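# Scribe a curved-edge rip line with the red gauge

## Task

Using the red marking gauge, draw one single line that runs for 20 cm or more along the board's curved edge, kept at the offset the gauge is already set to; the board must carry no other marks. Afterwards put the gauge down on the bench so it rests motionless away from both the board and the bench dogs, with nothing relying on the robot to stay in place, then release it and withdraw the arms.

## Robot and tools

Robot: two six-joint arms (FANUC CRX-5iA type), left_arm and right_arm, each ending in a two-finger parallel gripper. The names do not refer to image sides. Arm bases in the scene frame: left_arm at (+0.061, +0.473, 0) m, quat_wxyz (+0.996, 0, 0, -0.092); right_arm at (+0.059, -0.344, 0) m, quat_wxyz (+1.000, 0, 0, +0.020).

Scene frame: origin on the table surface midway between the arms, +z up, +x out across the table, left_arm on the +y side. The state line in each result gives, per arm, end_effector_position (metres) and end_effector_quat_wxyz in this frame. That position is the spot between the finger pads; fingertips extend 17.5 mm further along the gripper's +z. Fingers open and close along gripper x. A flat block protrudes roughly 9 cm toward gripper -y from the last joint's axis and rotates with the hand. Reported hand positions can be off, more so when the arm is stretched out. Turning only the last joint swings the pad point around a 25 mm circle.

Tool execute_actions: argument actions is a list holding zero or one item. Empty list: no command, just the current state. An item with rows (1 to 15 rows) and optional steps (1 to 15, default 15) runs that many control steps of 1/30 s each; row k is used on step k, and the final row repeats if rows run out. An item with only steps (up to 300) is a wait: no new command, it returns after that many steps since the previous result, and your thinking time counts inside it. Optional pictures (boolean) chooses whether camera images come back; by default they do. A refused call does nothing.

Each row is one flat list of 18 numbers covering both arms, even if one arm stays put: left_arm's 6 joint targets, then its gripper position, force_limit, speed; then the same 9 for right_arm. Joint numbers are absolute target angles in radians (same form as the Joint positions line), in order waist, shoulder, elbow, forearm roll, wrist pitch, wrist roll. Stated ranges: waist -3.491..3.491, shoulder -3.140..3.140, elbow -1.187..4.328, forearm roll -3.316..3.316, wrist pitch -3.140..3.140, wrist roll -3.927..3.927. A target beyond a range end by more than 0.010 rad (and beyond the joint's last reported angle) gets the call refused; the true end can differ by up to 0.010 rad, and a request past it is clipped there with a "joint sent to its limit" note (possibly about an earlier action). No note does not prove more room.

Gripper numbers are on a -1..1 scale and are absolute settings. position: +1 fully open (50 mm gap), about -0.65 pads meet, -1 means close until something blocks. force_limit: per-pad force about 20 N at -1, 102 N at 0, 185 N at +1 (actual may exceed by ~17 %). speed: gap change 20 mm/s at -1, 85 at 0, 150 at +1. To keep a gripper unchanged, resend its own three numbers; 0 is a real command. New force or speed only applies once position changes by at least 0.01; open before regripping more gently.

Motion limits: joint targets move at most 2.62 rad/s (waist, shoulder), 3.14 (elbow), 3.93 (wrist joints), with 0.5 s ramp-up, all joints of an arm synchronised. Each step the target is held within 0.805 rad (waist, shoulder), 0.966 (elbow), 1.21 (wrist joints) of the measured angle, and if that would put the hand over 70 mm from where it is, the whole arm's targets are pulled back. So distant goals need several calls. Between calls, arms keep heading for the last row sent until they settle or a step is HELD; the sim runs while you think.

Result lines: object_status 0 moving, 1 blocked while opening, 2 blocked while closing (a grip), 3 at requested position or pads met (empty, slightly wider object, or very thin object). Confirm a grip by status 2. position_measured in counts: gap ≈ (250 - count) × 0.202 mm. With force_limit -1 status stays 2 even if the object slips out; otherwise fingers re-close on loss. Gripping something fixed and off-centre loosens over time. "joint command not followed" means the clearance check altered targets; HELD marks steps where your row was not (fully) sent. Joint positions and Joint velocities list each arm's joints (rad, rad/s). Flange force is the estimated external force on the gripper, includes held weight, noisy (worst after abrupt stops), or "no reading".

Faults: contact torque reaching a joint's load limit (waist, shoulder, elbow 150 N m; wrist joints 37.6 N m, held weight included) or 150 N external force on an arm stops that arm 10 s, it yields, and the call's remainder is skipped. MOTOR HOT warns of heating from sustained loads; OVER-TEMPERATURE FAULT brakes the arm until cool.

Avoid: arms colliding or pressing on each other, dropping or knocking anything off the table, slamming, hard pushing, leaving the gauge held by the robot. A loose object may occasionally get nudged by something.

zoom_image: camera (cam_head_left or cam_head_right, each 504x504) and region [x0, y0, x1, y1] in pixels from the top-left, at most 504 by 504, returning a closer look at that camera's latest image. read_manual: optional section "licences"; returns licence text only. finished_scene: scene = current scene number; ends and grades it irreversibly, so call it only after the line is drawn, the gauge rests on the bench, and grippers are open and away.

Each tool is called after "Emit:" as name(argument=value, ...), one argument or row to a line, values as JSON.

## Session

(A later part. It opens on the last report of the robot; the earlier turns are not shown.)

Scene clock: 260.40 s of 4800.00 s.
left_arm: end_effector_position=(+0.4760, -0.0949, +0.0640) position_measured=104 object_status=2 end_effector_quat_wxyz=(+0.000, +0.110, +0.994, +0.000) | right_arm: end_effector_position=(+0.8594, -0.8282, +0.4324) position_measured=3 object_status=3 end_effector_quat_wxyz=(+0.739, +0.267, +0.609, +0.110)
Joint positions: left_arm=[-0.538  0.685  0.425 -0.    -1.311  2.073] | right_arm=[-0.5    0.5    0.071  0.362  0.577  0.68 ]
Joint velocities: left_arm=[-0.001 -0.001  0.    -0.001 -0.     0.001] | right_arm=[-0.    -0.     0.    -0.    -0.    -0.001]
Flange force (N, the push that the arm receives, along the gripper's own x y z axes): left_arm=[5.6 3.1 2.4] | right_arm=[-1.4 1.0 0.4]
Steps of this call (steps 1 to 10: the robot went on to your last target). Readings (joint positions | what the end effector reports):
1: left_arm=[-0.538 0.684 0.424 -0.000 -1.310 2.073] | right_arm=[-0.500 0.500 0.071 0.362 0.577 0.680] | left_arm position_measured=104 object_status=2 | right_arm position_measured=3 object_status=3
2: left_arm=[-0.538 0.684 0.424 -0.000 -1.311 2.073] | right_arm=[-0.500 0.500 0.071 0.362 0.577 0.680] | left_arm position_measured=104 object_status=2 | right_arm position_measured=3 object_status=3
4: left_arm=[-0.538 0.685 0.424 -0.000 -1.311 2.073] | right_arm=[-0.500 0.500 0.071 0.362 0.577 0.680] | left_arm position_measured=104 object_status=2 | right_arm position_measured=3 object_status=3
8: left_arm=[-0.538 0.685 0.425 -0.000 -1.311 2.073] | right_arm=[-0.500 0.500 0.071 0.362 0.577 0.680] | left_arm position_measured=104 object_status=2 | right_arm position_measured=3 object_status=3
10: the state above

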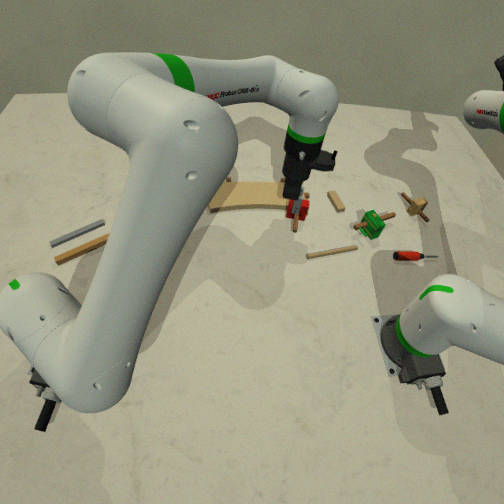

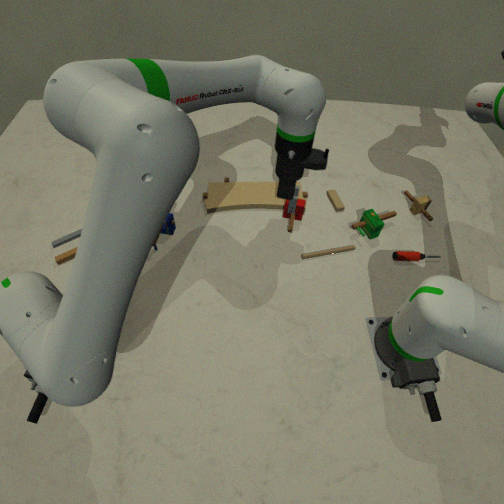

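Emit:
execute_actions(
  actions=[
    {"rows":[[-0.5362,0.688,0.43,0,-1.3127,2.071,-1,0.3,-0.5,-0.5,0.5,0.071,0.362,0.577,0.68,1,0,0]],"steps":12},
  ],
  pictures=false,
)

Scene clock: 270.50 s of 4800.00 s.
left_arm: end_effector_position=(+0.4779, -0.0950, +0.0640) position_measured=104 object_status=2 end_effector_quat_wxyz=(+0.000, +0.110, +0.994, -0.000) | right_arm: end_effector_position=(+0.8594, -0.8282, +0.4324) position_measured=3 object_status=3 end_effector_quat_wxyz=(+0.739, +0.267, +0.609, +0.110)
Joint positions: left_arm=[-0.536  0.688  0.43   0.    -1.313  2.071] | right_arm=[-0.5    0.5    0.071  0.362  0.577  0.68 ]
Joint velocities: left_arm=[ 0.002  0.001 -0.001  0.002 -0.    -0.   ] | right_arm=[ 0.     0.     0.    -0.001 -0.    -0.   ]
Flange force (N, the push that the arm receives, along the gripper's own x y z axes): left_arm=[2.7 0.7 1.6] | right_arm=[-1.9 0.7 4.2]
Steps of this call (steps 1 to 15: the robot went on to your last target; steps 16 to 90: nothing new was sent; then 6.70 s passed at rest; steps 91 to 102: all 12 steps of this action). Readings (joint positions | what the end effector reports):
91: left_arm=[-0.538 0.685 0.425 0.000 -1.311 2.073] | right_arm=[-0.500 0.500 0.071 0.362 0.577 0.680] | left_arm position_measured=104 object_status=2 | right_arm position_measured=3 object_status=3
92: left_arm=[-0.538 0.686 0.427 0.000 -1.312 2.072] | right_arm=[-0.500 0.500 0.071 0.362 0.577 0.680] | left_arm position_measured=104 object_status=2 | right_arm position_measured=3 object_status=3
94: left_arm=[-0.537 0.687 0.429 0.000 -1.312 2.071] | right_arm=[-0.500 0.500 0.071 0.362 0.577 0.680] | left_arm position_measured=104 object_status=2 | right_arm position_measured=3 object_status=3
98: left_arm=[-0.536 0.688 0.430 0.000 -1.313 2.071] | right_arm=[-0.500 0.500 0.071 0.362 0.577 0.680] | left_arm position_measured=104 object_status=2 | right_arm position_measured=3 object_status=3
102: the state above

Emit:
execute_actions(
  actions=[
    {"rows":[[-0.5343,0.6912,0.4352,0,-1.3148,2.0691,-1,0.3,-0.5,-0.5,0.5,0.071,0.362,0.577,0.68,1,0,0]],"steps":12},
  ],
  pictures=false,
)

Emit:
execute_actions(
  actions=[
    {"rows":[[-0.5323,0.6945,0.4405,0,-1.3168,2.0671,-1,0.3,-0.5,-0.5,0.5,0.071,0.362,0.577,0.68,1,0,0]],"steps":12},
  ],
  pictures=false,
)

Scene clock: 277.80 s of 4800.00 s.
left_arm: end_effector_position=(+0.4799, -0.0949, +0.0640) position_measured=104 object_status=2 end_effector_quat_wxyz=(+0.000, +0.110, +0.994, +0.000) | right_arm: end_effector_position=(+0.8594, -0.8282, +0.4324) position_measured=3 object_status=3 end_effector_quat_wxyz=(+0.739, +0.267, +0.609, +0.110)
Joint positions: left_arm=[-0.534  0.691  0.435 -0.    -1.315  2.069] | right_arm=[-0.5    0.5    0.071  0.362  0.577  0.68 ]
Joint velocities: left_arm=[-0.    -0.001 -0.    -0.001  0.     0.002] | right_arm=[-0.001 -0.    -0.     0.001  0.001  0.   ]
Flange force (N, the push that the arm receives, along the gripper's own x y z axes): left_arm=[3.0 1.0 2.3] | right_arm=[-2.0 0.0 2.6]
Steps of this call (steps 1 to 15: the robot went on to your last target; steps 16 to 90: nothing new was sent; then 3.90 s passed at rest; steps 91 to 102: all 12 steps of this action). Readings (joint positions | what the end effector reports):
91: left_arm=[-0.536 0.688 0.430 -0.000 -1.313 2.071] | right_arm=[-0.500 0.500 0.071 0.362 0.577 0.680] | left_arm position_measured=104 object_status=2 | right_arm position_measured=3 object_status=3
92: left_arm=[-0.535 0.689 0.432 -0.000 -1.314 2.070] | right_arm=[-0.500 0.500 0.071 0.362 0.577 0.680] | left_arm position_measured=104 object_status=2 | right_arm position_measured=3 object_status=3
94: left_arm=[-0.535 0.691 0.434 -0.000 -1.314 2.069] | right_arm=[-0.500 0.500 0.071 0.362 0.577 0.680] | left_arm position_measured=104 object_status=2 | right_arm position_measured=3 object_status=3
98: left_arm=[-0.534 0.691 0.435 -0.000 -1.315 2.069] | right_arm=[-0.500 0.500 0.071 0.362 0.577 0.680] | left_arm position_measured=104 object_status=2 | right_arm position_measured=3 object_status=3
102: the state above

Scene clock: 278.20 s of 4800.00 s.
left_arm: end_effector_position=(+0.4819, -0.0949, +0.0640) position_measured=104 object_status=2 end_effector_quat_wxyz=(+0.000, +0.110, +0.994, +0.000) | right_arm: end_effector_position=(+0.8594, -0.8282, +0.4324) position_measured=3 object_status=3 end_effector_quat_wxyz=(+0.739, +0.267, +0.609, +0.110)
Joint positions: left_arm=[-0.532  0.694  0.44  -0.    -1.317  2.067] | right_arm=[-0.5    0.5    0.071  0.362  0.577  0.68 ]
Joint velocities: left_arm=[ 0.001 -0.001 -0.001  0.001 -0.    -0.   ] | right_arm=[ 0.     0.     0.    -0.001 -0.001  0.002]
Flange force (N, the push that the arm receives, along the gripper's own x y z axes): left_arm=[5.3 2.8 2.2] | right_arm=[-1.3 0.9 3.3]
Steps of this call (steps 1 to 12: all 12 steps of this action). Readings (joint positions | what the end effector reports):
1: left_arm=[-0.534 0.691 0.436 -0.000 -1.315 2.069] | right_arm=[-0.500 0.500 0.071 0.362 0.577 0.680] | left_arm position_measured=104 object_status=2 | right_arm position_measured=3 object_status=3
2: left_arm=[-0.534 0.693 0.437 -0.000 -1.316 2.068] | right_arm=[-0.500 0.500 0.071 0.362 0.577 0.680] | left_arm position_measured=104 object_status=2 | right_arm position_measured=3 object_status=3
4: left_arm=[-0.533 0.694 0.440 -0.000 -1.316 2.067] | right_arm=[-0.500 0.500 0.071 0.362 0.577 0.680] | left_arm position_measured=104 object_status=2 | right_arm position_measured=3 object_status=3
8: left_arm=[-0.532 0.694 0.440 -0.000 -1.317 2.067] | right_arm=[-0.500 0.500 0.071 0.362 0.577 0.680] | left_arm position_measured=104 object_status=2 | right_arm position_measured=3 object_status=3
12: the state above

Emit:
execute_actions(
  actions=[
    {"rows":[[-0.5308,0.697,0.4445,0,-1.3183,2.0656,-1,0.3,-0.5,-0.5,0.5,0.071,0.362,0.577,0.68,1,0,0]],"steps":12},
  ],
  pictures=false,
)

Scene clock: 283.00 s of 4800.00 s.
left_arm: end_effector_position=(+0.4834, -0.0949, +0.0639) position_measured=104 object_status=2 end_effector_quat_wxyz=(+0.000, +0.110, +0.994, +0.000) | right_arm: end_effector_position=(+0.8594, -0.8282, +0.4324) position_measured=3 object_status=3 end_effector_quat_wxyz=(+0.739, +0.267, +0.609, +0.110)
Joint positions: left_arm=[-0.531  0.697  0.444 -0.    -1.318  2.066] | right_arm=[-0.5    0.5    0.071  0.362  0.577  0.68 ]
Joint velocities: left_arm=[ 0.     0.002 -0.001  0.001 -0.    -0.001] | right_arm=[0.    0.001 0.    0.    0.    0.001]
Flange force (N, the push that the arm receives, along the gripper's own x y z axes): left_arm=[4.3 3.0 2.0] | right_arm=[-1.6 1.2 -0.2]
Steps of this call (steps 1 to 15: the robot went on to your last target; steps 16 to 90: nothing new was sent; then 1.40 s passed at rest; steps 91 to 102: all 12 steps of this action). Readings (joint positions | what the end effector reports):
91: left_arm=[-0.532 0.695 0.441 -0.000 -1.317 2.067] | right_arm=[-0.500 0.500 0.071 0.362 0.577 0.680] | left_arm position_measured=104 object_status=2 | right_arm position_measured=3 object_status=3
92: left_arm=[-0.532 0.696 0.442 -0.000 -1.317 2.066] | right_arm=[-0.500 0.500 0.071 0.362 0.577 0.680] | left_arm position_measured=104 object_status=2 | right_arm position_measured=3 object_status=3
94: left_arm=[-0.531 0.697 0.444 -0.000 -1.318 2.066] | right_arm=[-0.500 0.500 0.071 0.362 0.577 0.680] | left_arm position_measured=104 object_status=2 | right_arm position_measured=3 object_status=3
98: left_arm=[-0.531 0.697 0.444 -0.000 -1.318 2.066] | right_arm=[-0.500 0.500 0.071 0.362 0.577 0.680] | left_arm position_measured=104 object_status=2 | right_arm position_measured=3 object_status=3
102: the state above

Emit:
execute_actions(
  actions=[
    {"rows":[[-0.5289,0.7003,0.4498,0,-1.3203,2.0637,-1,0.3,-0.5,-0.5,0.5,0.071,0.362,0.577,0.68,1,0,0]],"steps":12},
  ],
  pictures=false,
)

Scene clock: 293.97 s of 4800.00 s.
left_arm: end_effector_position=(+0.4854, -0.0949, +0.0639) position_measured=104 object_status=2 end_effector_quat_wxyz=(-0.000, +0.110, +0.994, -0.000) | right_arm: end_effector_position=(+0.8594, -0.8282, +0.4324) position_measured=3 object_status=3 end_effector_quat_wxyz=(+0.739, +0.267, +0.609, +0.110)
Joint positions: left_arm=[-0.529  0.7    0.45   0.    -1.32   2.064] | right_arm=[-0.5    0.5    0.071  0.362  0.577  0.68 ]
Joint velocities: left_arm=[-0.     0.    -0.001  0.    -0.    -0.   ] | right_arm=[ 0.     0.     0.    -0.     0.001  0.   ]
Flange force (N, the push that the arm receives, along the gripper's own x y z axes): left_arm=[3.1 2.1 1.5] | right_arm=[-1.5 1.0 2.2]
Steps of this call (steps 1 to 15: the robot went on to your last target; steps 16 to 90: nothing new was sent; then 7.57 s passed at rest; steps 91 to 102: all 12 steps of this action). Readings (joint positions | what the end effector reports):
91: left_arm=[-0.531 0.697 0.445 0.000 -1.318 2.065] | right_arm=[-0.500 0.500 0.071 0.362 0.577 0.680] | left_arm position_measured=104 object_status=2 | right_arm position_measured=3 object_status=3
92: left_arm=[-0.530 0.698 0.447 0.000 -1.319 2.065] | right_arm=[-0.500 0.500 0.071 0.362 0.577 0.680] | left_arm position_measured=104 object_status=2 | right_arm position_measured=3 object_status=3
94: left_arm=[-0.529 0.700 0.449 0.000 -1.320 2.064] | right_arm=[-0.500 0.500 0.071 0.362 0.577 0.680] | left_arm position_measured=104 object_status=2 | right_arm position_measured=3 object_status=3
98: left_arm=[-0.529 0.700 0.450 0.000 -1.320 2.064] | right_arm=[-0.500 0.500 0.071 0.362 0.577 0.680] | left_arm position_measured=104 object_status=2 | right_arm position_measured=3 object_status=3
102: the state above

Emit:
execute_actions(
  actions=[
    {"rows":[[-0.527,0.7036,0.4552,0,-1.3224,2.0618,-1,0.3,-0.5,-0.5,0.5,0.071,0.362,0.577,0.68,1,0,0]],"steps":12},
  ],
)

Emit:
zoom_image(
  camera="cam_head_left",
  region=[195,150,325,250],
)

Scene clock: 298.70 s of 4800.00 s.
left_arm: end_effector_position=(+0.4874, -0.0949, +0.0639) position_measured=104 object_status=2 end_effector_quat_wxyz=(+0.000, +0.110, +0.994, +0.000) | right_arm: end_effector_position=(+0.8594, -0.8282, +0.4324) position_measured=3 object_status=3 end_effector_quat_wxyz=(+0.739, +0.267, +0.609, +0.110)
Joint positions: left_arm=[-0.527  0.704  0.455 -0.    -1.322  2.062] | right_arm=[-0.5    0.5    0.071  0.362  0.577  0.68 ]
Joint velocities: left_arm=[ 0.001  0.     0.001  0.001 -0.    -0.   ] | right_arm=[ 0.    -0.001  0.    -0.001  0.001  0.001]
Flange force (N, the push that the arm receives, along the gripper's own x y z axes): left_arm=[4.8 1.7 2.8] | right_arm=[-1.8 0.6 -0.1]
Steps of this call (steps 1 to 15: the robot went on to your last target; steps 16 to 90: nothing new was sent; then 1.33 s passed at rest; steps 91 to 102: all 12 steps of this action). Readings (joint positions | what the end effector reports):
91: left_arm=[-0.529 0.701 0.450 -0.000 -1.320 2.064] | right_arm=[-0.500 0.500 0.071 0.362 0.577 0.680] | left_arm position_measured=104 object_status=2 | right_arm position_measured=3 object_status=3
92: left_arm=[-0.528 0.702 0.452 -0.000 -1.321 2.063] | right_arm=[-0.500 0.500 0.071 0.362 0.577 0.680] | left_arm position_measured=104 object_status=2 | right_arm position_measured=3 object_status=3
94: left_arm=[-0.527 0.703 0.454 -0.000 -1.322 2.062] | right_arm=[-0.500 0.500 0.071 0.362 0.577 0.680] | left_arm position_measured=104 object_status=2 | right_arm position_measured=3 object_status=3
98: left_arm=[-0.527 0.704 0.455 -0.000 -1.322 2.062] | right_arm=[-0.500 0.500 0.071 0.362 0.577 0.680] | left_arm position_measured=104 object_status=2 | right_arm position_measured=3 object_status=3
102: the state above

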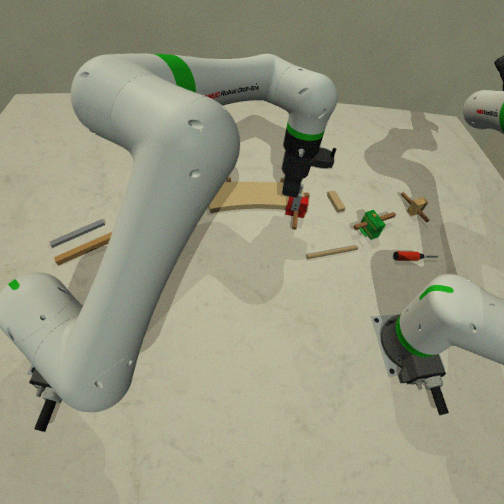

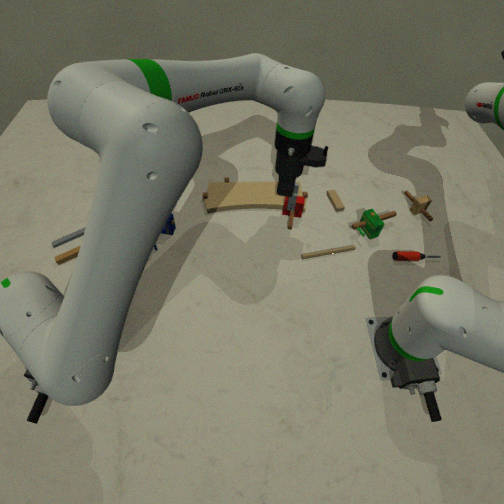

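Region (195, 150, 325, 250) of cam_head_left's 504x504 image, scaled by 3.877, with more detail than that image has; it fills the top 388 rows of this view, and the rest is white.

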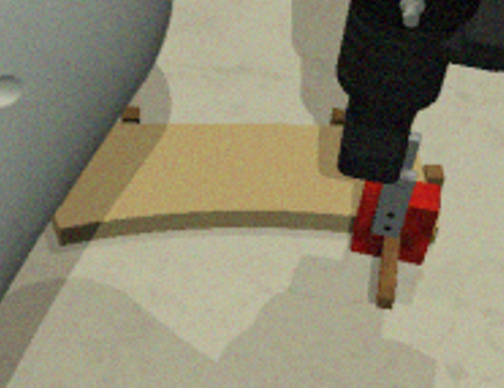

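Emit:
execute_actions(
  actions=[
    {"rows":[[-0.5256,0.7061,0.4592,0,-1.3239,2.0604,-1,0.3,-0.5,-0.5,0.5,0.071,0.362,0.577,0.68,1,0,0]],"steps":12},
  ],
  pictures=false,
)

Scene clock: 305.60 s of 4800.00 s.
left_arm: end_effector_position=(+0.4888, -0.0949, +0.0639) position_measured=104 object_status=2 end_effector_quat_wxyz=(-0.000, +0.110, +0.994, -0.000) | right_arm: end_effector_position=(+0.8594, -0.8282, +0.4324) position_measured=3 object_status=3 end_effector_quat_wxyz=(+0.739, +0.267, +0.609, +0.110)
Joint positions: left_arm=[-0.526  0.706  0.459  0.    -1.324  2.06 ] | right_arm=[-0.5    0.5    0.071  0.362  0.577  0.68 ]
Joint velocities: left_arm=[ 0.     0.001  0.    -0.     0.    -0.001] | right_arm=[-0.001  0.     0.001 -0.    -0.    -0.   ]
Flange force (N, the push that the arm receives, along the gripper's own x y z axes): left_arm=[25.4 -0.9 -5.4] | right_arm=[-1.7 1.0 2.1]
Steps of this call (steps 1 to 15: the robot went on to your last target; steps 16 to 90: nothing new was sent; then 3.50 s passed at rest; steps 91 to 102: all 12 steps of this action). Readings (joint positions | what the end effector reports):
91: left_arm=[-0.527 0.704 0.456 -0.000 -1.323 2.062] | right_arm=[-0.500 0.500 0.071 0.362 0.577 0.680] | left_arm position_measured=104 object_status=2 | right_arm position_measured=3 object_status=3
92: left_arm=[-0.526 0.705 0.457 -0.000 -1.323 2.061] | right_arm=[-0.500 0.500 0.071 0.362 0.577 0.680] | left_arm position_measured=104 object_status=2 | right_arm position_measured=3 object_status=3
94: left_arm=[-0.526 0.706 0.458 0.000 -1.324 2.061] | right_arm=[-0.500 0.500 0.071 0.362 0.577 0.680] | left_arm position_measured=104 object_status=2 | right_arm position_measured=3 object_status=3
98: left_arm=[-0.526 0.706 0.459 0.000 -1.324 2.060] | right_arm=[-0.500 0.500 0.071 0.362 0.577 0.680] | left_arm position_measured=104 object_status=2 | right_arm position_measured=3 object_status=3
102: the state above

Emit:
execute_actions(
  actions=[
    {"rows":[[-0.5289,0.7003,0.4498,0,-1.3203,2.0637,-1,0.3,-0.5,-0.5,0.5,0.071,0.362,0.577,0.68,1,0,0]],"steps":6},
  ],
  pictures=false,
)

Emit:
execute_actions(
  actions=[
    {"rows":[[-0.5196,0.6866,0.4277,0,-1.3119,2.1384,-1,0.3,-0.5,-0.5,0.5,0.071,0.362,0.577,0.68,1,0,0]],"steps":12},
  ],
  pictures=false,
)

Emit:
execute_actions(
  actions=[
    {"rows":[[-0.5177,0.6899,0.433,0,-1.3139,2.1365,-1,0.3,-0.5,-0.5,0.5,0.071,0.362,0.577,0.68,1,0,0]],"steps":12},
  ],
  pictures=false,
)

Scene clock: 325.83 s of 4800.00 s.
left_arm: end_effector_position=(+0.4859, -0.0946, +0.0637) position_measured=104 object_status=2 end_effector_quat_wxyz=(+0.000, +0.110, +0.994, +0.000) | right_arm: end_effector_position=(+0.8594, -0.8282, +0.4324) position_measured=3 object_status=3 end_effector_quat_wxyz=(+0.739, +0.267, +0.609, +0.110)
Joint positions: left_arm=[-0.528  0.701  0.45  -0.001 -1.32   2.063] | right_arm=[-0.5    0.5    0.071  0.362  0.577  0.68 ]
Joint velocities: left_arm=[-0.005 -0.007 -0.009  0.     0.001  0.004] | right_arm=[-0.    -0.    -0.     0.    -0.001  0.   ]
Flange force (N, the push that the arm receives, along the gripper's own x y z axes): left_arm=[3.6 0.7 2.1] | right_arm=[-1.2 1.2 0.6]
Steps of this call (steps 1 to 15: the robot went on to your last target; steps 16 to 90: nothing new was sent; then 17.03 s passed at rest; steps 91 to 96: all 6 steps of this action). Readings (joint positions | what the end effector reports):
91: left_arm=[-0.526 0.706 0.459 -0.000 -1.324 2.060] | right_arm=[-0.500 0.500 0.071 0.362 0.577 0.680] | left_arm position_measured=104 object_status=2 | right_arm position_measured=3 object_status=3
92: left_arm=[-0.526 0.704 0.456 -0.000 -1.322 2.061] | right_arm=[-0.500 0.500 0.071 0.362 0.577 0.680] | left_arm position_measured=104 object_status=2 | right_arm position_measured=3 object_status=3
94: left_arm=[-0.528 0.702 0.452 -0.001 -1.321 2.063] | right_arm=[-0.500 0.500 0.071 0.362 0.577 0.680] | left_arm position_measured=104 object_status=2 | right_arm position_measured=3 object_status=3
96: the state above

Scene clock: 326.23 s of 4800.00 s.
left_arm: end_effector_position=(+0.4885, -0.0879, +0.0640) position_measured=104 object_status=2 end_effector_quat_wxyz=(-0.000, +0.068, +0.998, -0.000) | right_arm: end_effector_position=(+0.8594, -0.8282, +0.4324) position_measured=3 object_status=3 end_effector_quat_wxyz=(+0.739, +0.267, +0.609, +0.110)
Joint positions: left_arm=[-0.52   0.687  0.428  0.    -1.312  2.138] | right_arm=[-0.5    0.5    0.071  0.362  0.577  0.68 ]
Joint velocities: left_arm=[ 0.002  0.    -0.     0.     0.     0.001] | right_arm=[-0.    -0.    -0.    -0.001  0.     0.   ]
Flange force (N, the push that the arm receives, along the gripper's own x y z axes): left_arm=[4.5 4.0 1.8] | right_arm=[-1.2 1.3 2.4]
Steps of this call (steps 1 to 12: all 12 steps of this action). Readings (joint positions | what the end effector reports):
1: left_arm=[-0.528 0.700 0.450 -0.001 -1.320 2.064] | right_arm=[-0.500 0.500 0.071 0.362 0.577 0.680] | left_arm position_measured=104 object_status=2 | right_arm position_measured=3 object_status=3
2: left_arm=[-0.528 0.699 0.447 -0.000 -1.319 2.072] | right_arm=[-0.500 0.500 0.071 0.362 0.577 0.680] | left_arm position_measured=104 object_status=2 | right_arm position_measured=3 object_status=3
4: left_arm=[-0.524 0.692 0.437 -0.000 -1.315 2.107] | right_arm=[-0.500 0.500 0.071 0.362 0.577 0.680] | left_arm position_measured=104 object_status=2 | right_arm position_measured=3 object_status=3
8: left_arm=[-0.520 0.687 0.428 0.000 -1.312 2.137] | right_arm=[-0.500 0.500 0.071 0.362 0.577 0.680] | left_arm position_measured=104 object_status=2 | right_arm position_measured=3 object_status=3
12: the state above

Scene clock: 326.63 s of 4800.00 s.
left_arm: end_effector_position=(+0.4904, -0.0879, +0.0640) position_measured=104 object_status=2 end_effector_quat_wxyz=(-0.000, +0.068, +0.998, -0.000) | right_arm: end_effector_position=(+0.8594, -0.8282, +0.4324) position_measured=3 object_status=3 end_effector_quat_wxyz=(+0.739, +0.267, +0.609, +0.110)
Joint positions: left_arm=[-0.518  0.69   0.433  0.    -1.314  2.136] | right_arm=[-0.5    0.5    0.071  0.362  0.577  0.68 ]
Joint velocities: left_arm=[ 0.002  0.    -0.    -0.    -0.    -0.001] | right_arm=[ 0.     0.    -0.     0.     0.001 -0.001]
Flange force (N, the push that the arm receives, along the gripper's own x y z axes): left_arm=[20.9 4.5 -5.6] | right_arm=[-1.4 0.9 1.8]
Steps of this call (steps 1 to 12: all 12 steps of this action). Readings (joint positions | what the end effector reports):
1: left_arm=[-0.519 0.687 0.428 0.000 -1.312 2.138] | right_arm=[-0.500 0.500 0.071 0.362 0.577 0.680] | left_arm position_measured=104 object_status=2 | right_arm position_measured=3 object_status=3
2: left_arm=[-0.519 0.688 0.430 0.000 -1.312 2.138] | right_arm=[-0.500 0.500 0.071 0.362 0.577 0.680] | left_arm position_measured=104 object_status=2 | right_arm position_measured=3 object_status=3
4: left_arm=[-0.518 0.689 0.432 0.000 -1.314 2.137] | right_arm=[-0.500 0.500 0.071 0.362 0.577 0.680] | left_arm position_measured=104 object_status=2 | right_arm position_measured=3 object_status=3
8: left_arm=[-0.518 0.690 0.433 0.000 -1.314 2.137] | right_arm=[-0.500 0.500 0.071 0.362 0.577 0.680] | left_arm position_measured=104 object_status=2 | right_arm position_measured=3 object_status=3
12: the state above

Emit:
execute_actions(
  actions=[
    {"rows":[[-0.5184,0.6908,0.4273,0,-1.3073,2.1252,-1,0.3,-0.5,-0.5,0.5,0.071,0.362,0.577,0.68,1,0,0]],"steps":12},
  ],
  pictures=false,
)

Emit:
execute_actions(
  actions=[
    {"rows":[[-0.5184,0.6918,0.4254,0,-1.3044,2.1252,-1,0.3,-0.5,-0.5,0.5,0.071,0.362,0.577,0.68,1,0,0]],"steps":12},
  ],
  pictures=false,
)

Scene clock: 339.23 s of 4800.00 s.
left_arm: end_effector_position=(+0.4897, -0.0878, +0.0611) position_measured=104 object_status=2 end_effector_quat_wxyz=(+0.000, +0.074, +0.997, +0.000) | right_arm: end_effector_position=(+0.8594, -0.8282, +0.4324) position_measured=3 object_status=3 end_effector_quat_wxyz=(+0.739, +0.267, +0.609, +0.110)
Joint positions: left_arm=[-0.518  0.691  0.427 -0.    -1.307  2.125] | right_arm=[-0.5    0.5    0.071  0.362  0.577  0.68 ]
Joint velocities: left_arm=[-0.     0.    -0.001  0.    -0.     0.   ] | right_arm=[ 0.     0.    -0.     0.    -0.001 -0.   ]
Flange force (N, the push that the arm receives, along the gripper's own x y z axes): left_arm=[2.7 5.9 -15.3] | right_arm=[-1.8 0.8 2.1]
Steps of this call (steps 1 to 15: the robot went on to your last target; steps 16 to 90: nothing new was sent; then 9.20 s passed at rest; steps 91 to 102: all 12 steps of this action). Readings (joint positions | what the end effector reports):
91: left_arm=[-0.518 0.690 0.433 -0.000 -1.314 2.136] | right_arm=[-0.500 0.500 0.071 0.362 0.577 0.680] | left_arm position_measured=104 object_status=2 | right_arm position_measured=3 object_status=3
92: left_arm=[-0.518 0.690 0.431 -0.000 -1.311 2.132] | right_arm=[-0.500 0.500 0.071 0.362 0.577 0.680] | left_arm position_measured=104 object_status=2 | right_arm position_measured=3 object_status=3
94: left_arm=[-0.518 0.691 0.429 -0.000 -1.308 2.127] | right_arm=[-0.500 0.500 0.071 0.362 0.577 0.680] | left_arm position_measured=104 object_status=2 | right_arm position_measured=3 object_status=3
98: left_arm=[-0.518 0.691 0.428 -0.000 -1.307 2.125] | right_arm=[-0.500 0.500 0.071 0.362 0.577 0.680] | left_arm position_measured=104 object_status=2 | right_arm position_measured=3 object_status=3
102: the state above

Scene clock: 339.63 s of 4800.00 s.
left_arm: end_effector_position=(+0.4895, -0.0879, +0.0597) position_measured=104 object_status=2 end_effector_quat_wxyz=(+0.000, +0.074, +0.997, -0.000) | right_arm: end_effector_position=(+0.8594, -0.8282, +0.4324) position_measured=3 object_status=3 end_effector_quat_wxyz=(+0.739, +0.267, +0.609, +0.110)
Joint positions: left_arm=[-0.518  0.692  0.425  0.    -1.304  2.125] | right_arm=[-0.5    0.5    0.071  0.362  0.577  0.68 ]
Joint velocities: left_arm=[ 0.     0.002 -0.    -0.     0.    -0.002] | right_arm=[ 0.    -0.    -0.     0.    -0.001  0.001]
Flange force (N, the push that the arm receives, along the gripper's own x y z axes): left_arm=[15.5 16.7 -56.7] | right_arm=[-1.2 0.9 2.0]
Steps of this call (steps 1 to 12: all 12 steps of this action). Readings (joint positions | what the end effector reports):
1: left_arm=[-0.518 0.691 0.427 -0.000 -1.307 2.125] | right_arm=[-0.500 0.500 0.071 0.362 0.577 0.680] | left_arm position_measured=104 object_status=2 | right_arm position_measured=3 object_status=3
2: left_arm=[-0.518 0.691 0.427 -0.000 -1.306 2.125] | right_arm=[-0.500 0.500 0.071 0.362 0.577 0.680] | left_arm position_measured=104 object_status=2 | right_arm position_measured=3 object_status=3
4: left_arm=[-0.518 0.691 0.426 -0.000 -1.305 2.125] | right_arm=[-0.500 0.500 0.071 0.362 0.577 0.680] | left_arm position_measured=104 object_status=2 | right_arm position_measured=3 object_status=3
8: left_arm=[-0.518 0.691 0.426 0.000 -1.304 2.125] | right_arm=[-0.500 0.500 0.071 0.362 0.577 0.680] | left_arm position_measured=104 object_status=2 | right_arm position_measured=3 object_status=3
12: the state above

Emit:
execute_actions(
  actions=[
    {"rows":[[-0.5179,0.6915,0.4289,0,-1.3082,2.1247,-1,0.3,-0.5,-0.5,0.5,0.071,0.362,0.577,0.68,1,0,0]],"steps":10},
  ],
  pictures=false,
)

Emit:
execute_actions(
  actions=[
    {"rows":[[-0.5016,0.666,0.3876,0,-1.2924,2.1318,-1,0.3,-0.5,-0.5,0.5,0.071,0.362,0.577,0.68,1,0,0]],"steps":12},
  ],
  pictures=false,
)

Emit:
execute_actions(
  actions=[
    {"rows":[[-0.4848,0.6406,0.3468,0,-1.277,2.1386,-1,0.3,-0.5,-0.5,0.5,0.071,0.362,0.577,0.68,1,0,0]],"steps":12},
  ],
)

Emit:
zoom_image(
  camera="cam_head_left",
  region=[250,160,330,240],
)

Scene clock: 362.40 s of 4800.00 s.
left_arm: end_effector_position=(+0.4899, -0.0877, +0.0609) position_measured=104 object_status=2 end_effector_quat_wxyz=(-0.000, +0.074, +0.997, +0.000) | right_arm: end_effector_position=(+0.8594, -0.8282, +0.4324) position_measured=3 object_status=3 end_effector_quat_wxyz=(+0.739, +0.267, +0.609, +0.110)
Joint positions: left_arm=[-0.518  0.692  0.429 -0.    -1.308  2.125] | right_arm=[-0.5    0.5    0.071  0.362  0.577  0.68 ]
Joint velocities: left_arm=[ 0.001 -0.    -0.    -0.    -0.    -0.   ] | right_arm=[-0.     0.    -0.    -0.001  0.     0.001]
Flange force (N, the push that the arm receives, along the gripper's own x y z axes): left_arm=[11.1 0.7 -17.1] | right_arm=[-1.4 1.6 1.9]
Steps of this call (steps 1 to 15: the robot went on to your last target; steps 16 to 90: nothing new was sent; then 19.43 s passed at rest; steps 91 to 100: all 10 steps of this action). Readings (joint positions | what the end effector reports):
91: left_arm=[-0.518 0.692 0.426 -0.000 -1.305 2.125] | right_arm=[-0.500 0.500 0.071 0.362 0.577 0.680] | left_arm position_measured=104 object_status=2 | right_arm position_measured=3 object_status=3
92: left_arm=[-0.518 0.692 0.427 -0.000 -1.306 2.125] | right_arm=[-0.500 0.500 0.071 0.362 0.577 0.680] | left_arm position_measured=104 object_status=2 | right_arm position_measured=3 object_status=3
94: left_arm=[-0.518 0.692 0.428 -0.000 -1.307 2.125] | right_arm=[-0.500 0.500 0.071 0.362 0.577 0.680] | left_arm position_measured=104 object_status=2 | right_arm position_measured=3 object_status=3
98: left_arm=[-0.518 0.692 0.429 -0.000 -1.308 2.125] | right_arm=[-0.500 0.500 0.071 0.362 0.577 0.680] | left_arm position_measured=104 object_status=2 | right_arm position_measured=3 object_status=3
100: the state above

Scene clock: 362.80 s of 4800.00 s.
left_arm: end_effector_position=(+0.4916, -0.0745, +0.0612) position_measured=104 object_status=2 end_effector_quat_wxyz=(-0.000, +0.062, +0.998, +0.000) | right_arm: end_effector_position=(+0.8594, -0.8282, +0.4324) position_measured=3 object_status=3 end_effector_quat_wxyz=(+0.739, +0.267, +0.609, +0.110)
Joint positions: left_arm=[-0.502  0.666  0.388 -0.    -1.292  2.132] | right_arm=[-0.5    0.5    0.071  0.362  0.577  0.68 ]
Joint velocities: left_arm=[-0.001  0.    -0.001  0.001  0.     0.001] | right_arm=[-0.     0.    -0.    -0.001  0.     0.001]
Flange force (N, the push that the arm receives, along the gripper's own x y z axes): left_arm=[6.9 -3.4 -9.4] | right_arm=[-1.7 0.3 3.3]
Steps of this call (steps 1 to 12: all 12 steps of this action). Readings (joint positions | what the end effector reports):
1: left_arm=[-0.518 0.691 0.428 -0.000 -1.308 2.125] | right_arm=[-0.500 0.500 0.071 0.362 0.577 0.680] | left_arm position_measured=104 object_status=2 | right_arm position_measured=3 object_status=3
2: left_arm=[-0.516 0.688 0.423 -0.000 -1.306 2.125] | right_arm=[-0.500 0.500 0.071 0.362 0.577 0.680] | left_arm position_measured=104 object_status=2 | right_arm position_measured=3 object_status=3
4: left_arm=[-0.507 0.674 0.400 -0.000 -1.297 2.129] | right_arm=[-0.500 0.500 0.071 0.362 0.577 0.680] | left_arm position_measured=104 object_status=2 | right_arm position_measured=3 object_status=3
8: left_arm=[-0.502 0.666 0.388 -0.000 -1.293 2.132] | right_arm=[-0.500 0.500 0.071 0.362 0.577 0.680] | left_arm position_measured=104 object_status=2 | right_arm position_measured=3 object_status=3
12: the state above

Scene clock: 363.20 s of 4800.00 s.
left_arm: end_effector_position=(+0.4929, -0.0609, +0.0612) position_measured=104 object_status=2 end_effector_quat_wxyz=(-0.000, +0.051, +0.999, -0.000) | right_arm: end_effector_position=(+0.8594, -0.8282, +0.4324) position_measured=3 object_status=3 end_effector_quat_wxyz=(+0.739, +0.267, +0.609, +0.110)
Joint positions: left_arm=[-0.485  0.641  0.347  0.    -1.277  2.139] | right_arm=[-0.5    0.5    0.071  0.362  0.577  0.68 ]
Joint velocities: left_arm=[ 0.001  0.001 -0.001  0.     0.    -0.   ] | right_arm=[ 0.    -0.     0.001 -0.001  0.002  0.   ]
Flange force (N, the push that the arm receives, along the gripper's own x y z axes): left_arm=[9.4 0.4 -7.7] | right_arm=[-0.9 -0.2 1.3]
Steps of this call (steps 1 to 12: all 12 steps of this action). Readings (joint positions | what the end effector reports):
1: left_arm=[-0.501 0.666 0.387 0.000 -1.292 2.132] | right_arm=[-0.500 0.500 0.071 0.362 0.577 0.680] | left_arm position_measured=104 object_status=2 | right_arm position_measured=3 object_status=3
2: left_arm=[-0.499 0.662 0.381 0.000 -1.290 2.133] | right_arm=[-0.500 0.500 0.071 0.362 0.577 0.680] | left_arm position_measured=104 object_status=2 | right_arm position_measured=3 object_status=3
4: left_arm=[-0.490 0.648 0.359 0.000 -1.282 2.137] | right_arm=[-0.500 0.500 0.071 0.362 0.577 0.680] | left_arm position_measured=104 object_status=2 | right_arm position_measured=3 object_status=3
8: left_arm=[-0.485 0.641 0.347 0.000 -1.277 2.139] | right_arm=[-0.500 0.500 0.071 0.362 0.577 0.680] | left_arm position_measured=104 object_status=2 | right_arm position_measured=3 object_status=3
12: the state above

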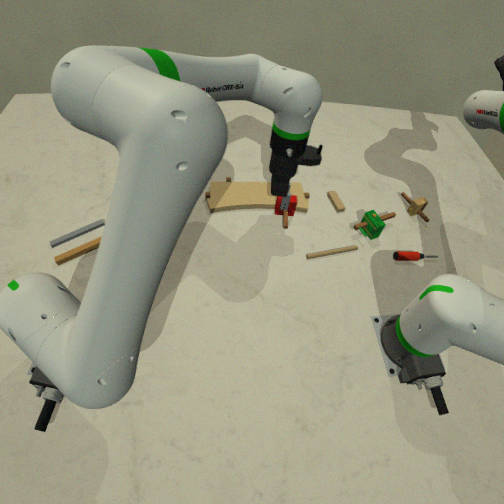

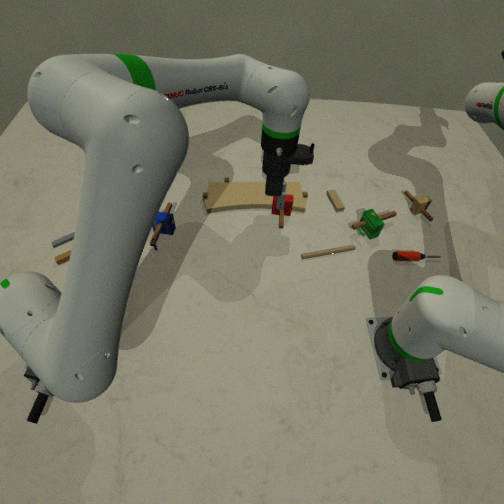

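Region (250, 160, 330, 240) of cam_head_left's 504x504 image, scaled by 6.300, with more detail than that image has.

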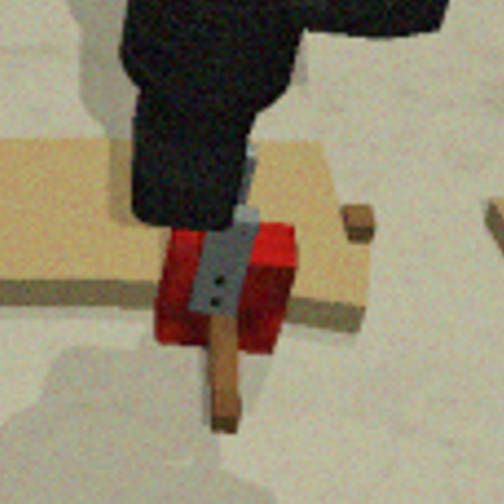

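Emit:
execute_actions(
  actions=[
    {"rows":[[-0.4676,0.6165,0.3076,0,-1.2619,2.1449,-1,0.3,-0.5,-0.5,0.5,0.071,0.362,0.577,0.68,1,0,0]],"steps":10},
  ],
  pictures=false,
)

Emit:
execute_actions(
  actions=[
    {"rows":[[-0.4505,0.5917,0.2687,0,-1.2478,2.1513,-1,0.3,-0.5,-0.5,0.5,0.071,0.362,0.577,0.68,1,0,0]],"steps":12},
  ],
)

Emit:
zoom_image(
  camera="cam_head_left",
  region=[250,160,330,240],
)

Scene clock: 375.00 s of 4800.00 s.
left_arm: end_effector_position=(+0.4943, -0.0475, +0.0609) position_measured=104 object_status=2 end_effector_quat_wxyz=(+0.000, +0.039, +0.999, -0.000) | right_arm: end_effector_position=(+0.8594, -0.8282, +0.4324) position_measured=3 object_status=3 end_effector_quat_wxyz=(+0.739, +0.267, +0.609, +0.110)
Joint positions: left_arm=[-0.468  0.617  0.308  0.    -1.262  2.145] | right_arm=[-0.5    0.5    0.071  0.362  0.577  0.68 ]
Joint velocities: left_arm=[ 0.002 -0.003 -0.003 -0.001  0.001  0.001] | right_arm=[ 0.    -0.     0.     0.001 -0.    -0.   ]
Flange force (N, the push that the arm receives, along the gripper's own x y z axes): left_arm=[15.9 -7.6 -18.4] | right_arm=[-1.5 0.3 0.7]
Steps of this call (steps 1 to 15: the robot went on to your last target; steps 16 to 90: nothing new was sent; then 8.47 s passed at rest; steps 91 to 100: all 10 steps of this action). Readings (joint positions | what the end effector reports):
91: left_arm=[-0.484 0.640 0.346 0.000 -1.277 2.139] | right_arm=[-0.500 0.500 0.071 0.362 0.577 0.680] | left_arm position_measured=104 object_status=2 | right_arm position_measured=3 object_status=3
92: left_arm=[-0.482 0.637 0.340 0.000 -1.274 2.140] | right_arm=[-0.500 0.500 0.071 0.362 0.577 0.680] | left_arm position_measured=104 object_status=2 | right_arm position_measured=3 object_status=3
94: left_arm=[-0.473 0.623 0.319 0.000 -1.267 2.143] | right_arm=[-0.500 0.500 0.071 0.362 0.577 0.680] | left_arm position_measured=104 object_status=2 | right_arm position_measured=3 object_status=3
98: left_arm=[-0.468 0.617 0.308 0.000 -1.262 2.145] | right_arm=[-0.500 0.500 0.071 0.362 0.577 0.680] | left_arm position_measured=104 object_status=2 | right_arm position_measured=3 object_status=3
100: the state above

Scene clock: 375.40 s of 4800.00 s.
left_arm: end_effector_position=(+0.4951, -0.0339, +0.0608) position_measured=104 object_status=2 end_effector_quat_wxyz=(-0.000, +0.027, +1.000, -0.000) | right_arm: end_effector_position=(+0.8594, -0.8282, +0.4324) position_measured=3 object_status=3 end_effector_quat_wxyz=(+0.739, +0.267, +0.609, +0.110)
Joint positions: left_arm=[-0.451  0.592  0.269  0.    -1.248  2.151] | right_arm=[-0.5    0.5    0.071  0.362  0.577  0.68 ]
Joint velocities: left_arm=[ 0.001  0.    -0.001 -0.001  0.     0.001] | right_arm=[ 0.    -0.     0.    -0.001 -0.001 -0.   ]
Flange force (N, the push that the arm receives, along the gripper's own x y z axes): left_arm=[21.2 -7.7 -16.3] | right_arm=[-1.4 1.1 2.5]
Steps of this call (steps 1 to 12: all 12 steps of this action). Readings (joint positions | what the end effector reports):
1: left_arm=[-0.467 0.616 0.307 0.000 -1.262 2.145] | right_arm=[-0.500 0.500 0.071 0.362 0.577 0.680] | left_arm position_measured=104 object_status=2 | right_arm position_measured=3 object_status=3
2: left_arm=[-0.465 0.612 0.301 0.000 -1.259 2.146] | right_arm=[-0.500 0.500 0.071 0.362 0.577 0.680] | left_arm position_measured=104 object_status=2 | right_arm position_measured=3 object_status=3
4: left_arm=[-0.455 0.599 0.280 0.000 -1.252 2.149] | right_arm=[-0.500 0.500 0.071 0.362 0.577 0.680] | left_arm position_measured=104 object_status=2 | right_arm position_measured=3 object_status=3
8: left_arm=[-0.451 0.592 0.269 0.000 -1.248 2.151] | right_arm=[-0.500 0.500 0.071 0.362 0.577 0.680] | left_arm position_measured=104 object_status=2 | right_arm position_measured=3 object_status=3
12: the state above

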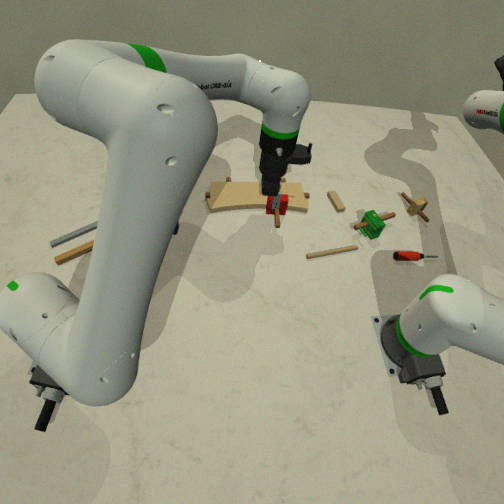

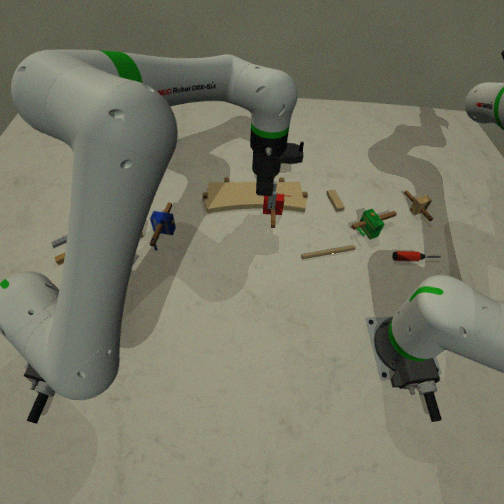

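Region (250, 160, 330, 240) of cam_head_left's 504x504 image, scaled by 6.300, with more detail than that image has.

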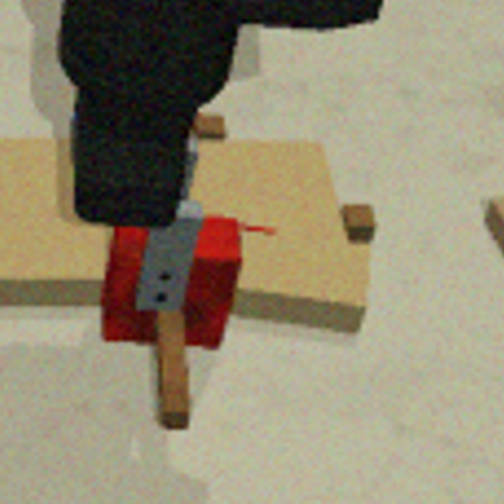

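Emit:
execute_actions(
  actions=[
    {"rows":[[-0.4334,0.5668,0.23,0,-1.234,2.1577,-1,0.3,-0.5,-0.5,0.5,0.071,0.362,0.577,0.68,1,0,0]],"steps":10},
  ],
  pictures=false,
)

Emit:
execute_actions(
  actions=[
    {"rows":[[-0.4163,0.5419,0.1918,0,-1.2207,2.164,-1,0.3,-0.5,-0.5,0.5,0.071,0.362,0.577,0.68,1,0,0]],"steps":10},
  ],
  pictures=false,
)

Emit:
execute_actions(
  actions=[
    {"rows":[[-0.399,0.5172,0.1543,0,-1.2079,2.1702,-1,0.3,-0.5,-0.5,0.5,0.071,0.362,0.577,0.68,1,0,0]],"steps":10},
  ],
  pictures=false,
)

Emit:
execute_actions(
  actions=[
    {"rows":[[-0.3815,0.4925,0.1173,0,-1.1956,2.1763,-1,0.3,-0.5,-0.5,0.5,0.071,0.362,0.577,0.68,1,0,0]],"steps":12},
  ],
)

Emit:
zoom_image(
  camera="cam_head_left",
  region=[230,160,330,240],
)

Scene clock: 389.57 s of 4800.00 s.
left_arm: end_effector_position=(+0.4953, -0.0203, +0.0608) position_measured=104 object_status=2 end_effector_quat_wxyz=(+0.000, +0.015, +1.000, +0.000) | right_arm: end_effector_position=(+0.8594, -0.8282, +0.4324) position_measured=3 object_status=3 end_effector_quat_wxyz=(+0.739, +0.267, +0.609, +0.110)
Joint positions: left_arm=[-0.433  0.567  0.23  -0.    -1.234  2.158] | right_arm=[-0.5    0.5    0.071  0.362  0.577  0.68 ]
Joint velocities: left_arm=[ 0.001 -0.002 -0.003 -0.     0.001  0.   ] | right_arm=[ 0.    -0.     0.     0.001 -0.002 -0.   ]
Flange force (N, the push that the arm receives, along the gripper's own x y z axes): left_arm=[16.1 -5.2 -13.9] | right_arm=[-2.0 0.8 1.4]
Steps of this call (steps 1 to 15: the robot went on to your last target; steps 16 to 90: nothing new was sent; then 10.83 s passed at rest; steps 91 to 100: all 10 steps of this action). Readings (joint positions | what the end effector reports):
91: left_arm=[-0.450 0.591 0.268 -0.000 -1.248 2.151] | right_arm=[-0.500 0.500 0.071 0.362 0.577 0.680] | left_arm position_measured=104 object_status=2 | right_arm position_measured=3 object_status=3
92: left_arm=[-0.448 0.588 0.262 -0.000 -1.245 2.152] | right_arm=[-0.500 0.500 0.071 0.362 0.577 0.680] | left_arm position_measured=104 object_status=2 | right_arm position_measured=3 object_status=3
94: left_arm=[-0.438 0.574 0.241 -0.000 -1.238 2.156] | right_arm=[-0.500 0.500 0.071 0.362 0.577 0.680] | left_arm position_measured=104 object_status=2 | right_arm position_measured=3 object_status=3
98: left_arm=[-0.434 0.567 0.231 -0.000 -1.234 2.158] | right_arm=[-0.500 0.500 0.071 0.362 0.577 0.680] | left_arm position_measured=104 object_status=2 | right_arm position_measured=3 object_status=3
100: the state above

Scene clock: 389.90 s of 4800.00 s.
left_arm: end_effector_position=(+0.4951, -0.0068, +0.0608) position_measured=104 object_status=2 end_effector_quat_wxyz=(+0.000, +0.004, +1.000, +0.000) | right_arm: end_effector_position=(+0.8594, -0.8282, +0.4324) position_measured=3 object_status=3 end_effector_quat_wxyz=(+0.739, +0.267, +0.609, +0.110)
Joint positions: left_arm=[-0.416  0.542  0.192 -0.    -1.221  2.164] | right_arm=[-0.5    0.5    0.071  0.362  0.577  0.68 ]
Joint velocities: left_arm=[-0.    -0.002 -0.002 -0.001  0.001 -0.001] | right_arm=[-0.     0.001 -0.     0.001 -0.002  0.001]
Flange force (N, the push that the arm receives, along the gripper's own x y z axes): left_arm=[6.9 -5.5 -16.7] | right_arm=[-2.5 0.6 1.4]
Steps of this call (steps 1 to 10: all 10 steps of this action). Readings (joint positions | what the end effector reports):
1: left_arm=[-0.433 0.566 0.229 -0.000 -1.234 2.158] | right_arm=[-0.500 0.500 0.071 0.362 0.577 0.680] | left_arm position_measured=104 object_status=2 | right_arm position_measured=3 object_status=3
2: left_arm=[-0.431 0.563 0.224 -0.000 -1.232 2.159] | right_arm=[-0.500 0.500 0.071 0.362 0.577 0.680] | left_arm position_measured=104 object_status=2 | right_arm position_measured=3 object_status=3
4: left_arm=[-0.421 0.549 0.203 -0.000 -1.225 2.162] | right_arm=[-0.500 0.500 0.071 0.362 0.577 0.680] | left_arm position_measured=104 object_status=2 | right_arm position_measured=3 object_status=3
8: left_arm=[-0.416 0.542 0.192 -0.000 -1.221 2.164] | right_arm=[-0.500 0.500 0.071 0.362 0.577 0.680] | left_arm position_measured=104 object_status=2 | right_arm position_measured=3 object_status=3
10: the state above

Scene clock: 390.23 s of 4800.00 s.
left_arm: end_effector_position=(+0.4946, +0.0066, +0.0607) position_measured=104 object_status=2 end_effector_quat_wxyz=(+0.000, -0.008, +1.000, +0.000) | right_arm: end_effector_position=(+0.8594, -0.8282, +0.4324) position_measured=3 object_status=3 end_effector_quat_wxyz=(+0.739, +0.267, +0.609, +0.110)
Joint positions: left_arm=[-0.399  0.517  0.154 -0.    -1.208  2.17 ] | right_arm=[-0.5    0.5    0.071  0.362  0.577  0.68 ]
Joint velocities: left_arm=[ 0.002 -0.002 -0.003 -0.     0.001 -0.   ] | right_arm=[-0.     0.    -0.     0.    -0.001  0.   ]
Flange force (N, the push that the arm receives, along the gripper's own x y z axes): left_arm=[6.3 2.2 -13.2] | right_arm=[-1.8 0.3 2.7]
Steps of this call (steps 1 to 10: all 10 steps of this action). Readings (joint positions | what the end effector reports):
1: left_arm=[-0.416 0.541 0.191 -0.000 -1.220 2.164] | right_arm=[-0.500 0.500 0.071 0.362 0.577 0.680] | left_arm position_measured=104 object_status=2 | right_arm position_measured=3 object_status=3
2: left_arm=[-0.413 0.538 0.185 -0.000 -1.218 2.165] | right_arm=[-0.500 0.500 0.071 0.362 0.577 0.680] | left_arm position_measured=104 object_status=2 | right_arm position_measured=3 object_status=3
4: left_arm=[-0.404 0.524 0.165 -0.000 -1.212 2.168] | right_arm=[-0.500 0.500 0.071 0.362 0.577 0.680] | left_arm position_measured=104 object_status=2 | right_arm position_measured=3 object_status=3
8: left_arm=[-0.399 0.518 0.155 -0.000 -1.208 2.170] | right_arm=[-0.500 0.500 0.071 0.362 0.577 0.680] | left_arm position_measured=104 object_status=2 | right_arm position_measured=3 object_status=3
10: the state above

Scene clock: 390.63 s of 4800.00 s.
left_arm: end_effector_position=(+0.4937, +0.0201, +0.0607) position_measured=104 object_status=2 end_effector_quat_wxyz=(+0.000, -0.020, +1.000, +0.000) | right_arm: end_effector_position=(+0.8594, -0.8282, +0.4324) position_measured=3 object_status=3 end_effector_quat_wxyz=(+0.739, +0.267, +0.609, +0.110)
Joint positions: left_arm=[-0.382  0.493  0.117 -0.    -1.196  2.176] | right_arm=[-0.5    0.5    0.071  0.362  0.577  0.68 ]
Joint velocities: left_arm=[ 0.002 -0.001 -0.002  0.     0.     0.001] | right_arm=[ 0.     0.     0.    -0.    -0.    -0.002]
Flange force (N, the push that the arm receives, along the gripper's own x y z axes): left_arm=[4.5 0.2 -10.9] | right_arm=[-1.3 0.5 2.2]
Steps of this call (steps 1 to 12: all 12 steps of this action). Readings (joint positions | what the end effector reports):
1: left_arm=[-0.399 0.517 0.154 -0.000 -1.208 2.170] | right_arm=[-0.500 0.500 0.071 0.362 0.577 0.680] | left_arm position_measured=104 object_status=2 | right_arm position_measured=3 object_status=3
2: left_arm=[-0.396 0.513 0.148 -0.000 -1.206 2.171] | right_arm=[-0.500 0.500 0.071 0.362 0.577 0.680] | left_arm position_measured=104 object_status=2 | right_arm position_measured=3 object_status=3
4: left_arm=[-0.386 0.499 0.128 -0.000 -1.199 2.175] | right_arm=[-0.500 0.500 0.071 0.362 0.577 0.680] | left_arm position_measured=104 object_status=2 | right_arm position_measured=3 object_status=3
8: left_arm=[-0.382 0.493 0.118 -0.000 -1.196 2.176] | right_arm=[-0.500 0.500 0.071 0.362 0.577 0.680] | left_arm position_measured=104 object_status=2 | right_arm position_measured=3 object_status=3
12: the state above

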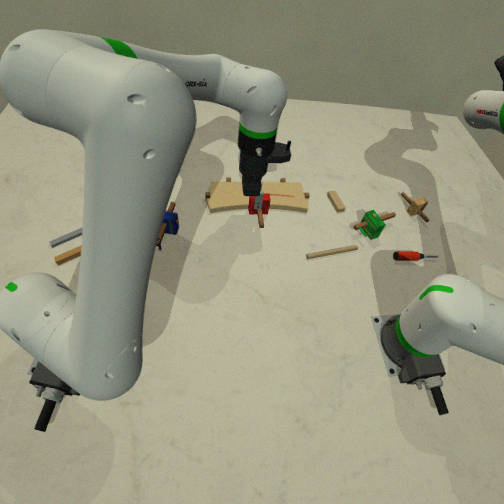

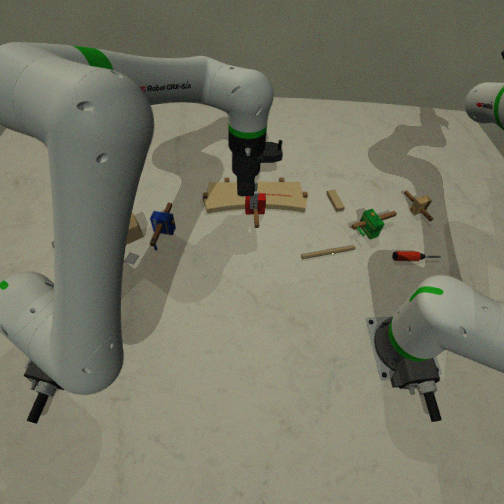

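Region (230, 160, 330, 240) of cam_head_left's 504x504 image, scaled by 5.040, with more detail than that image has; it fills the top 403 rows of this view, and the rest is white.

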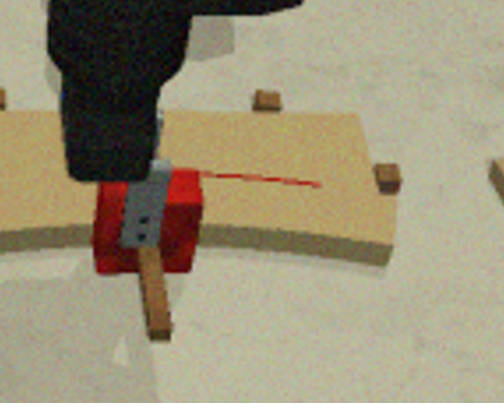

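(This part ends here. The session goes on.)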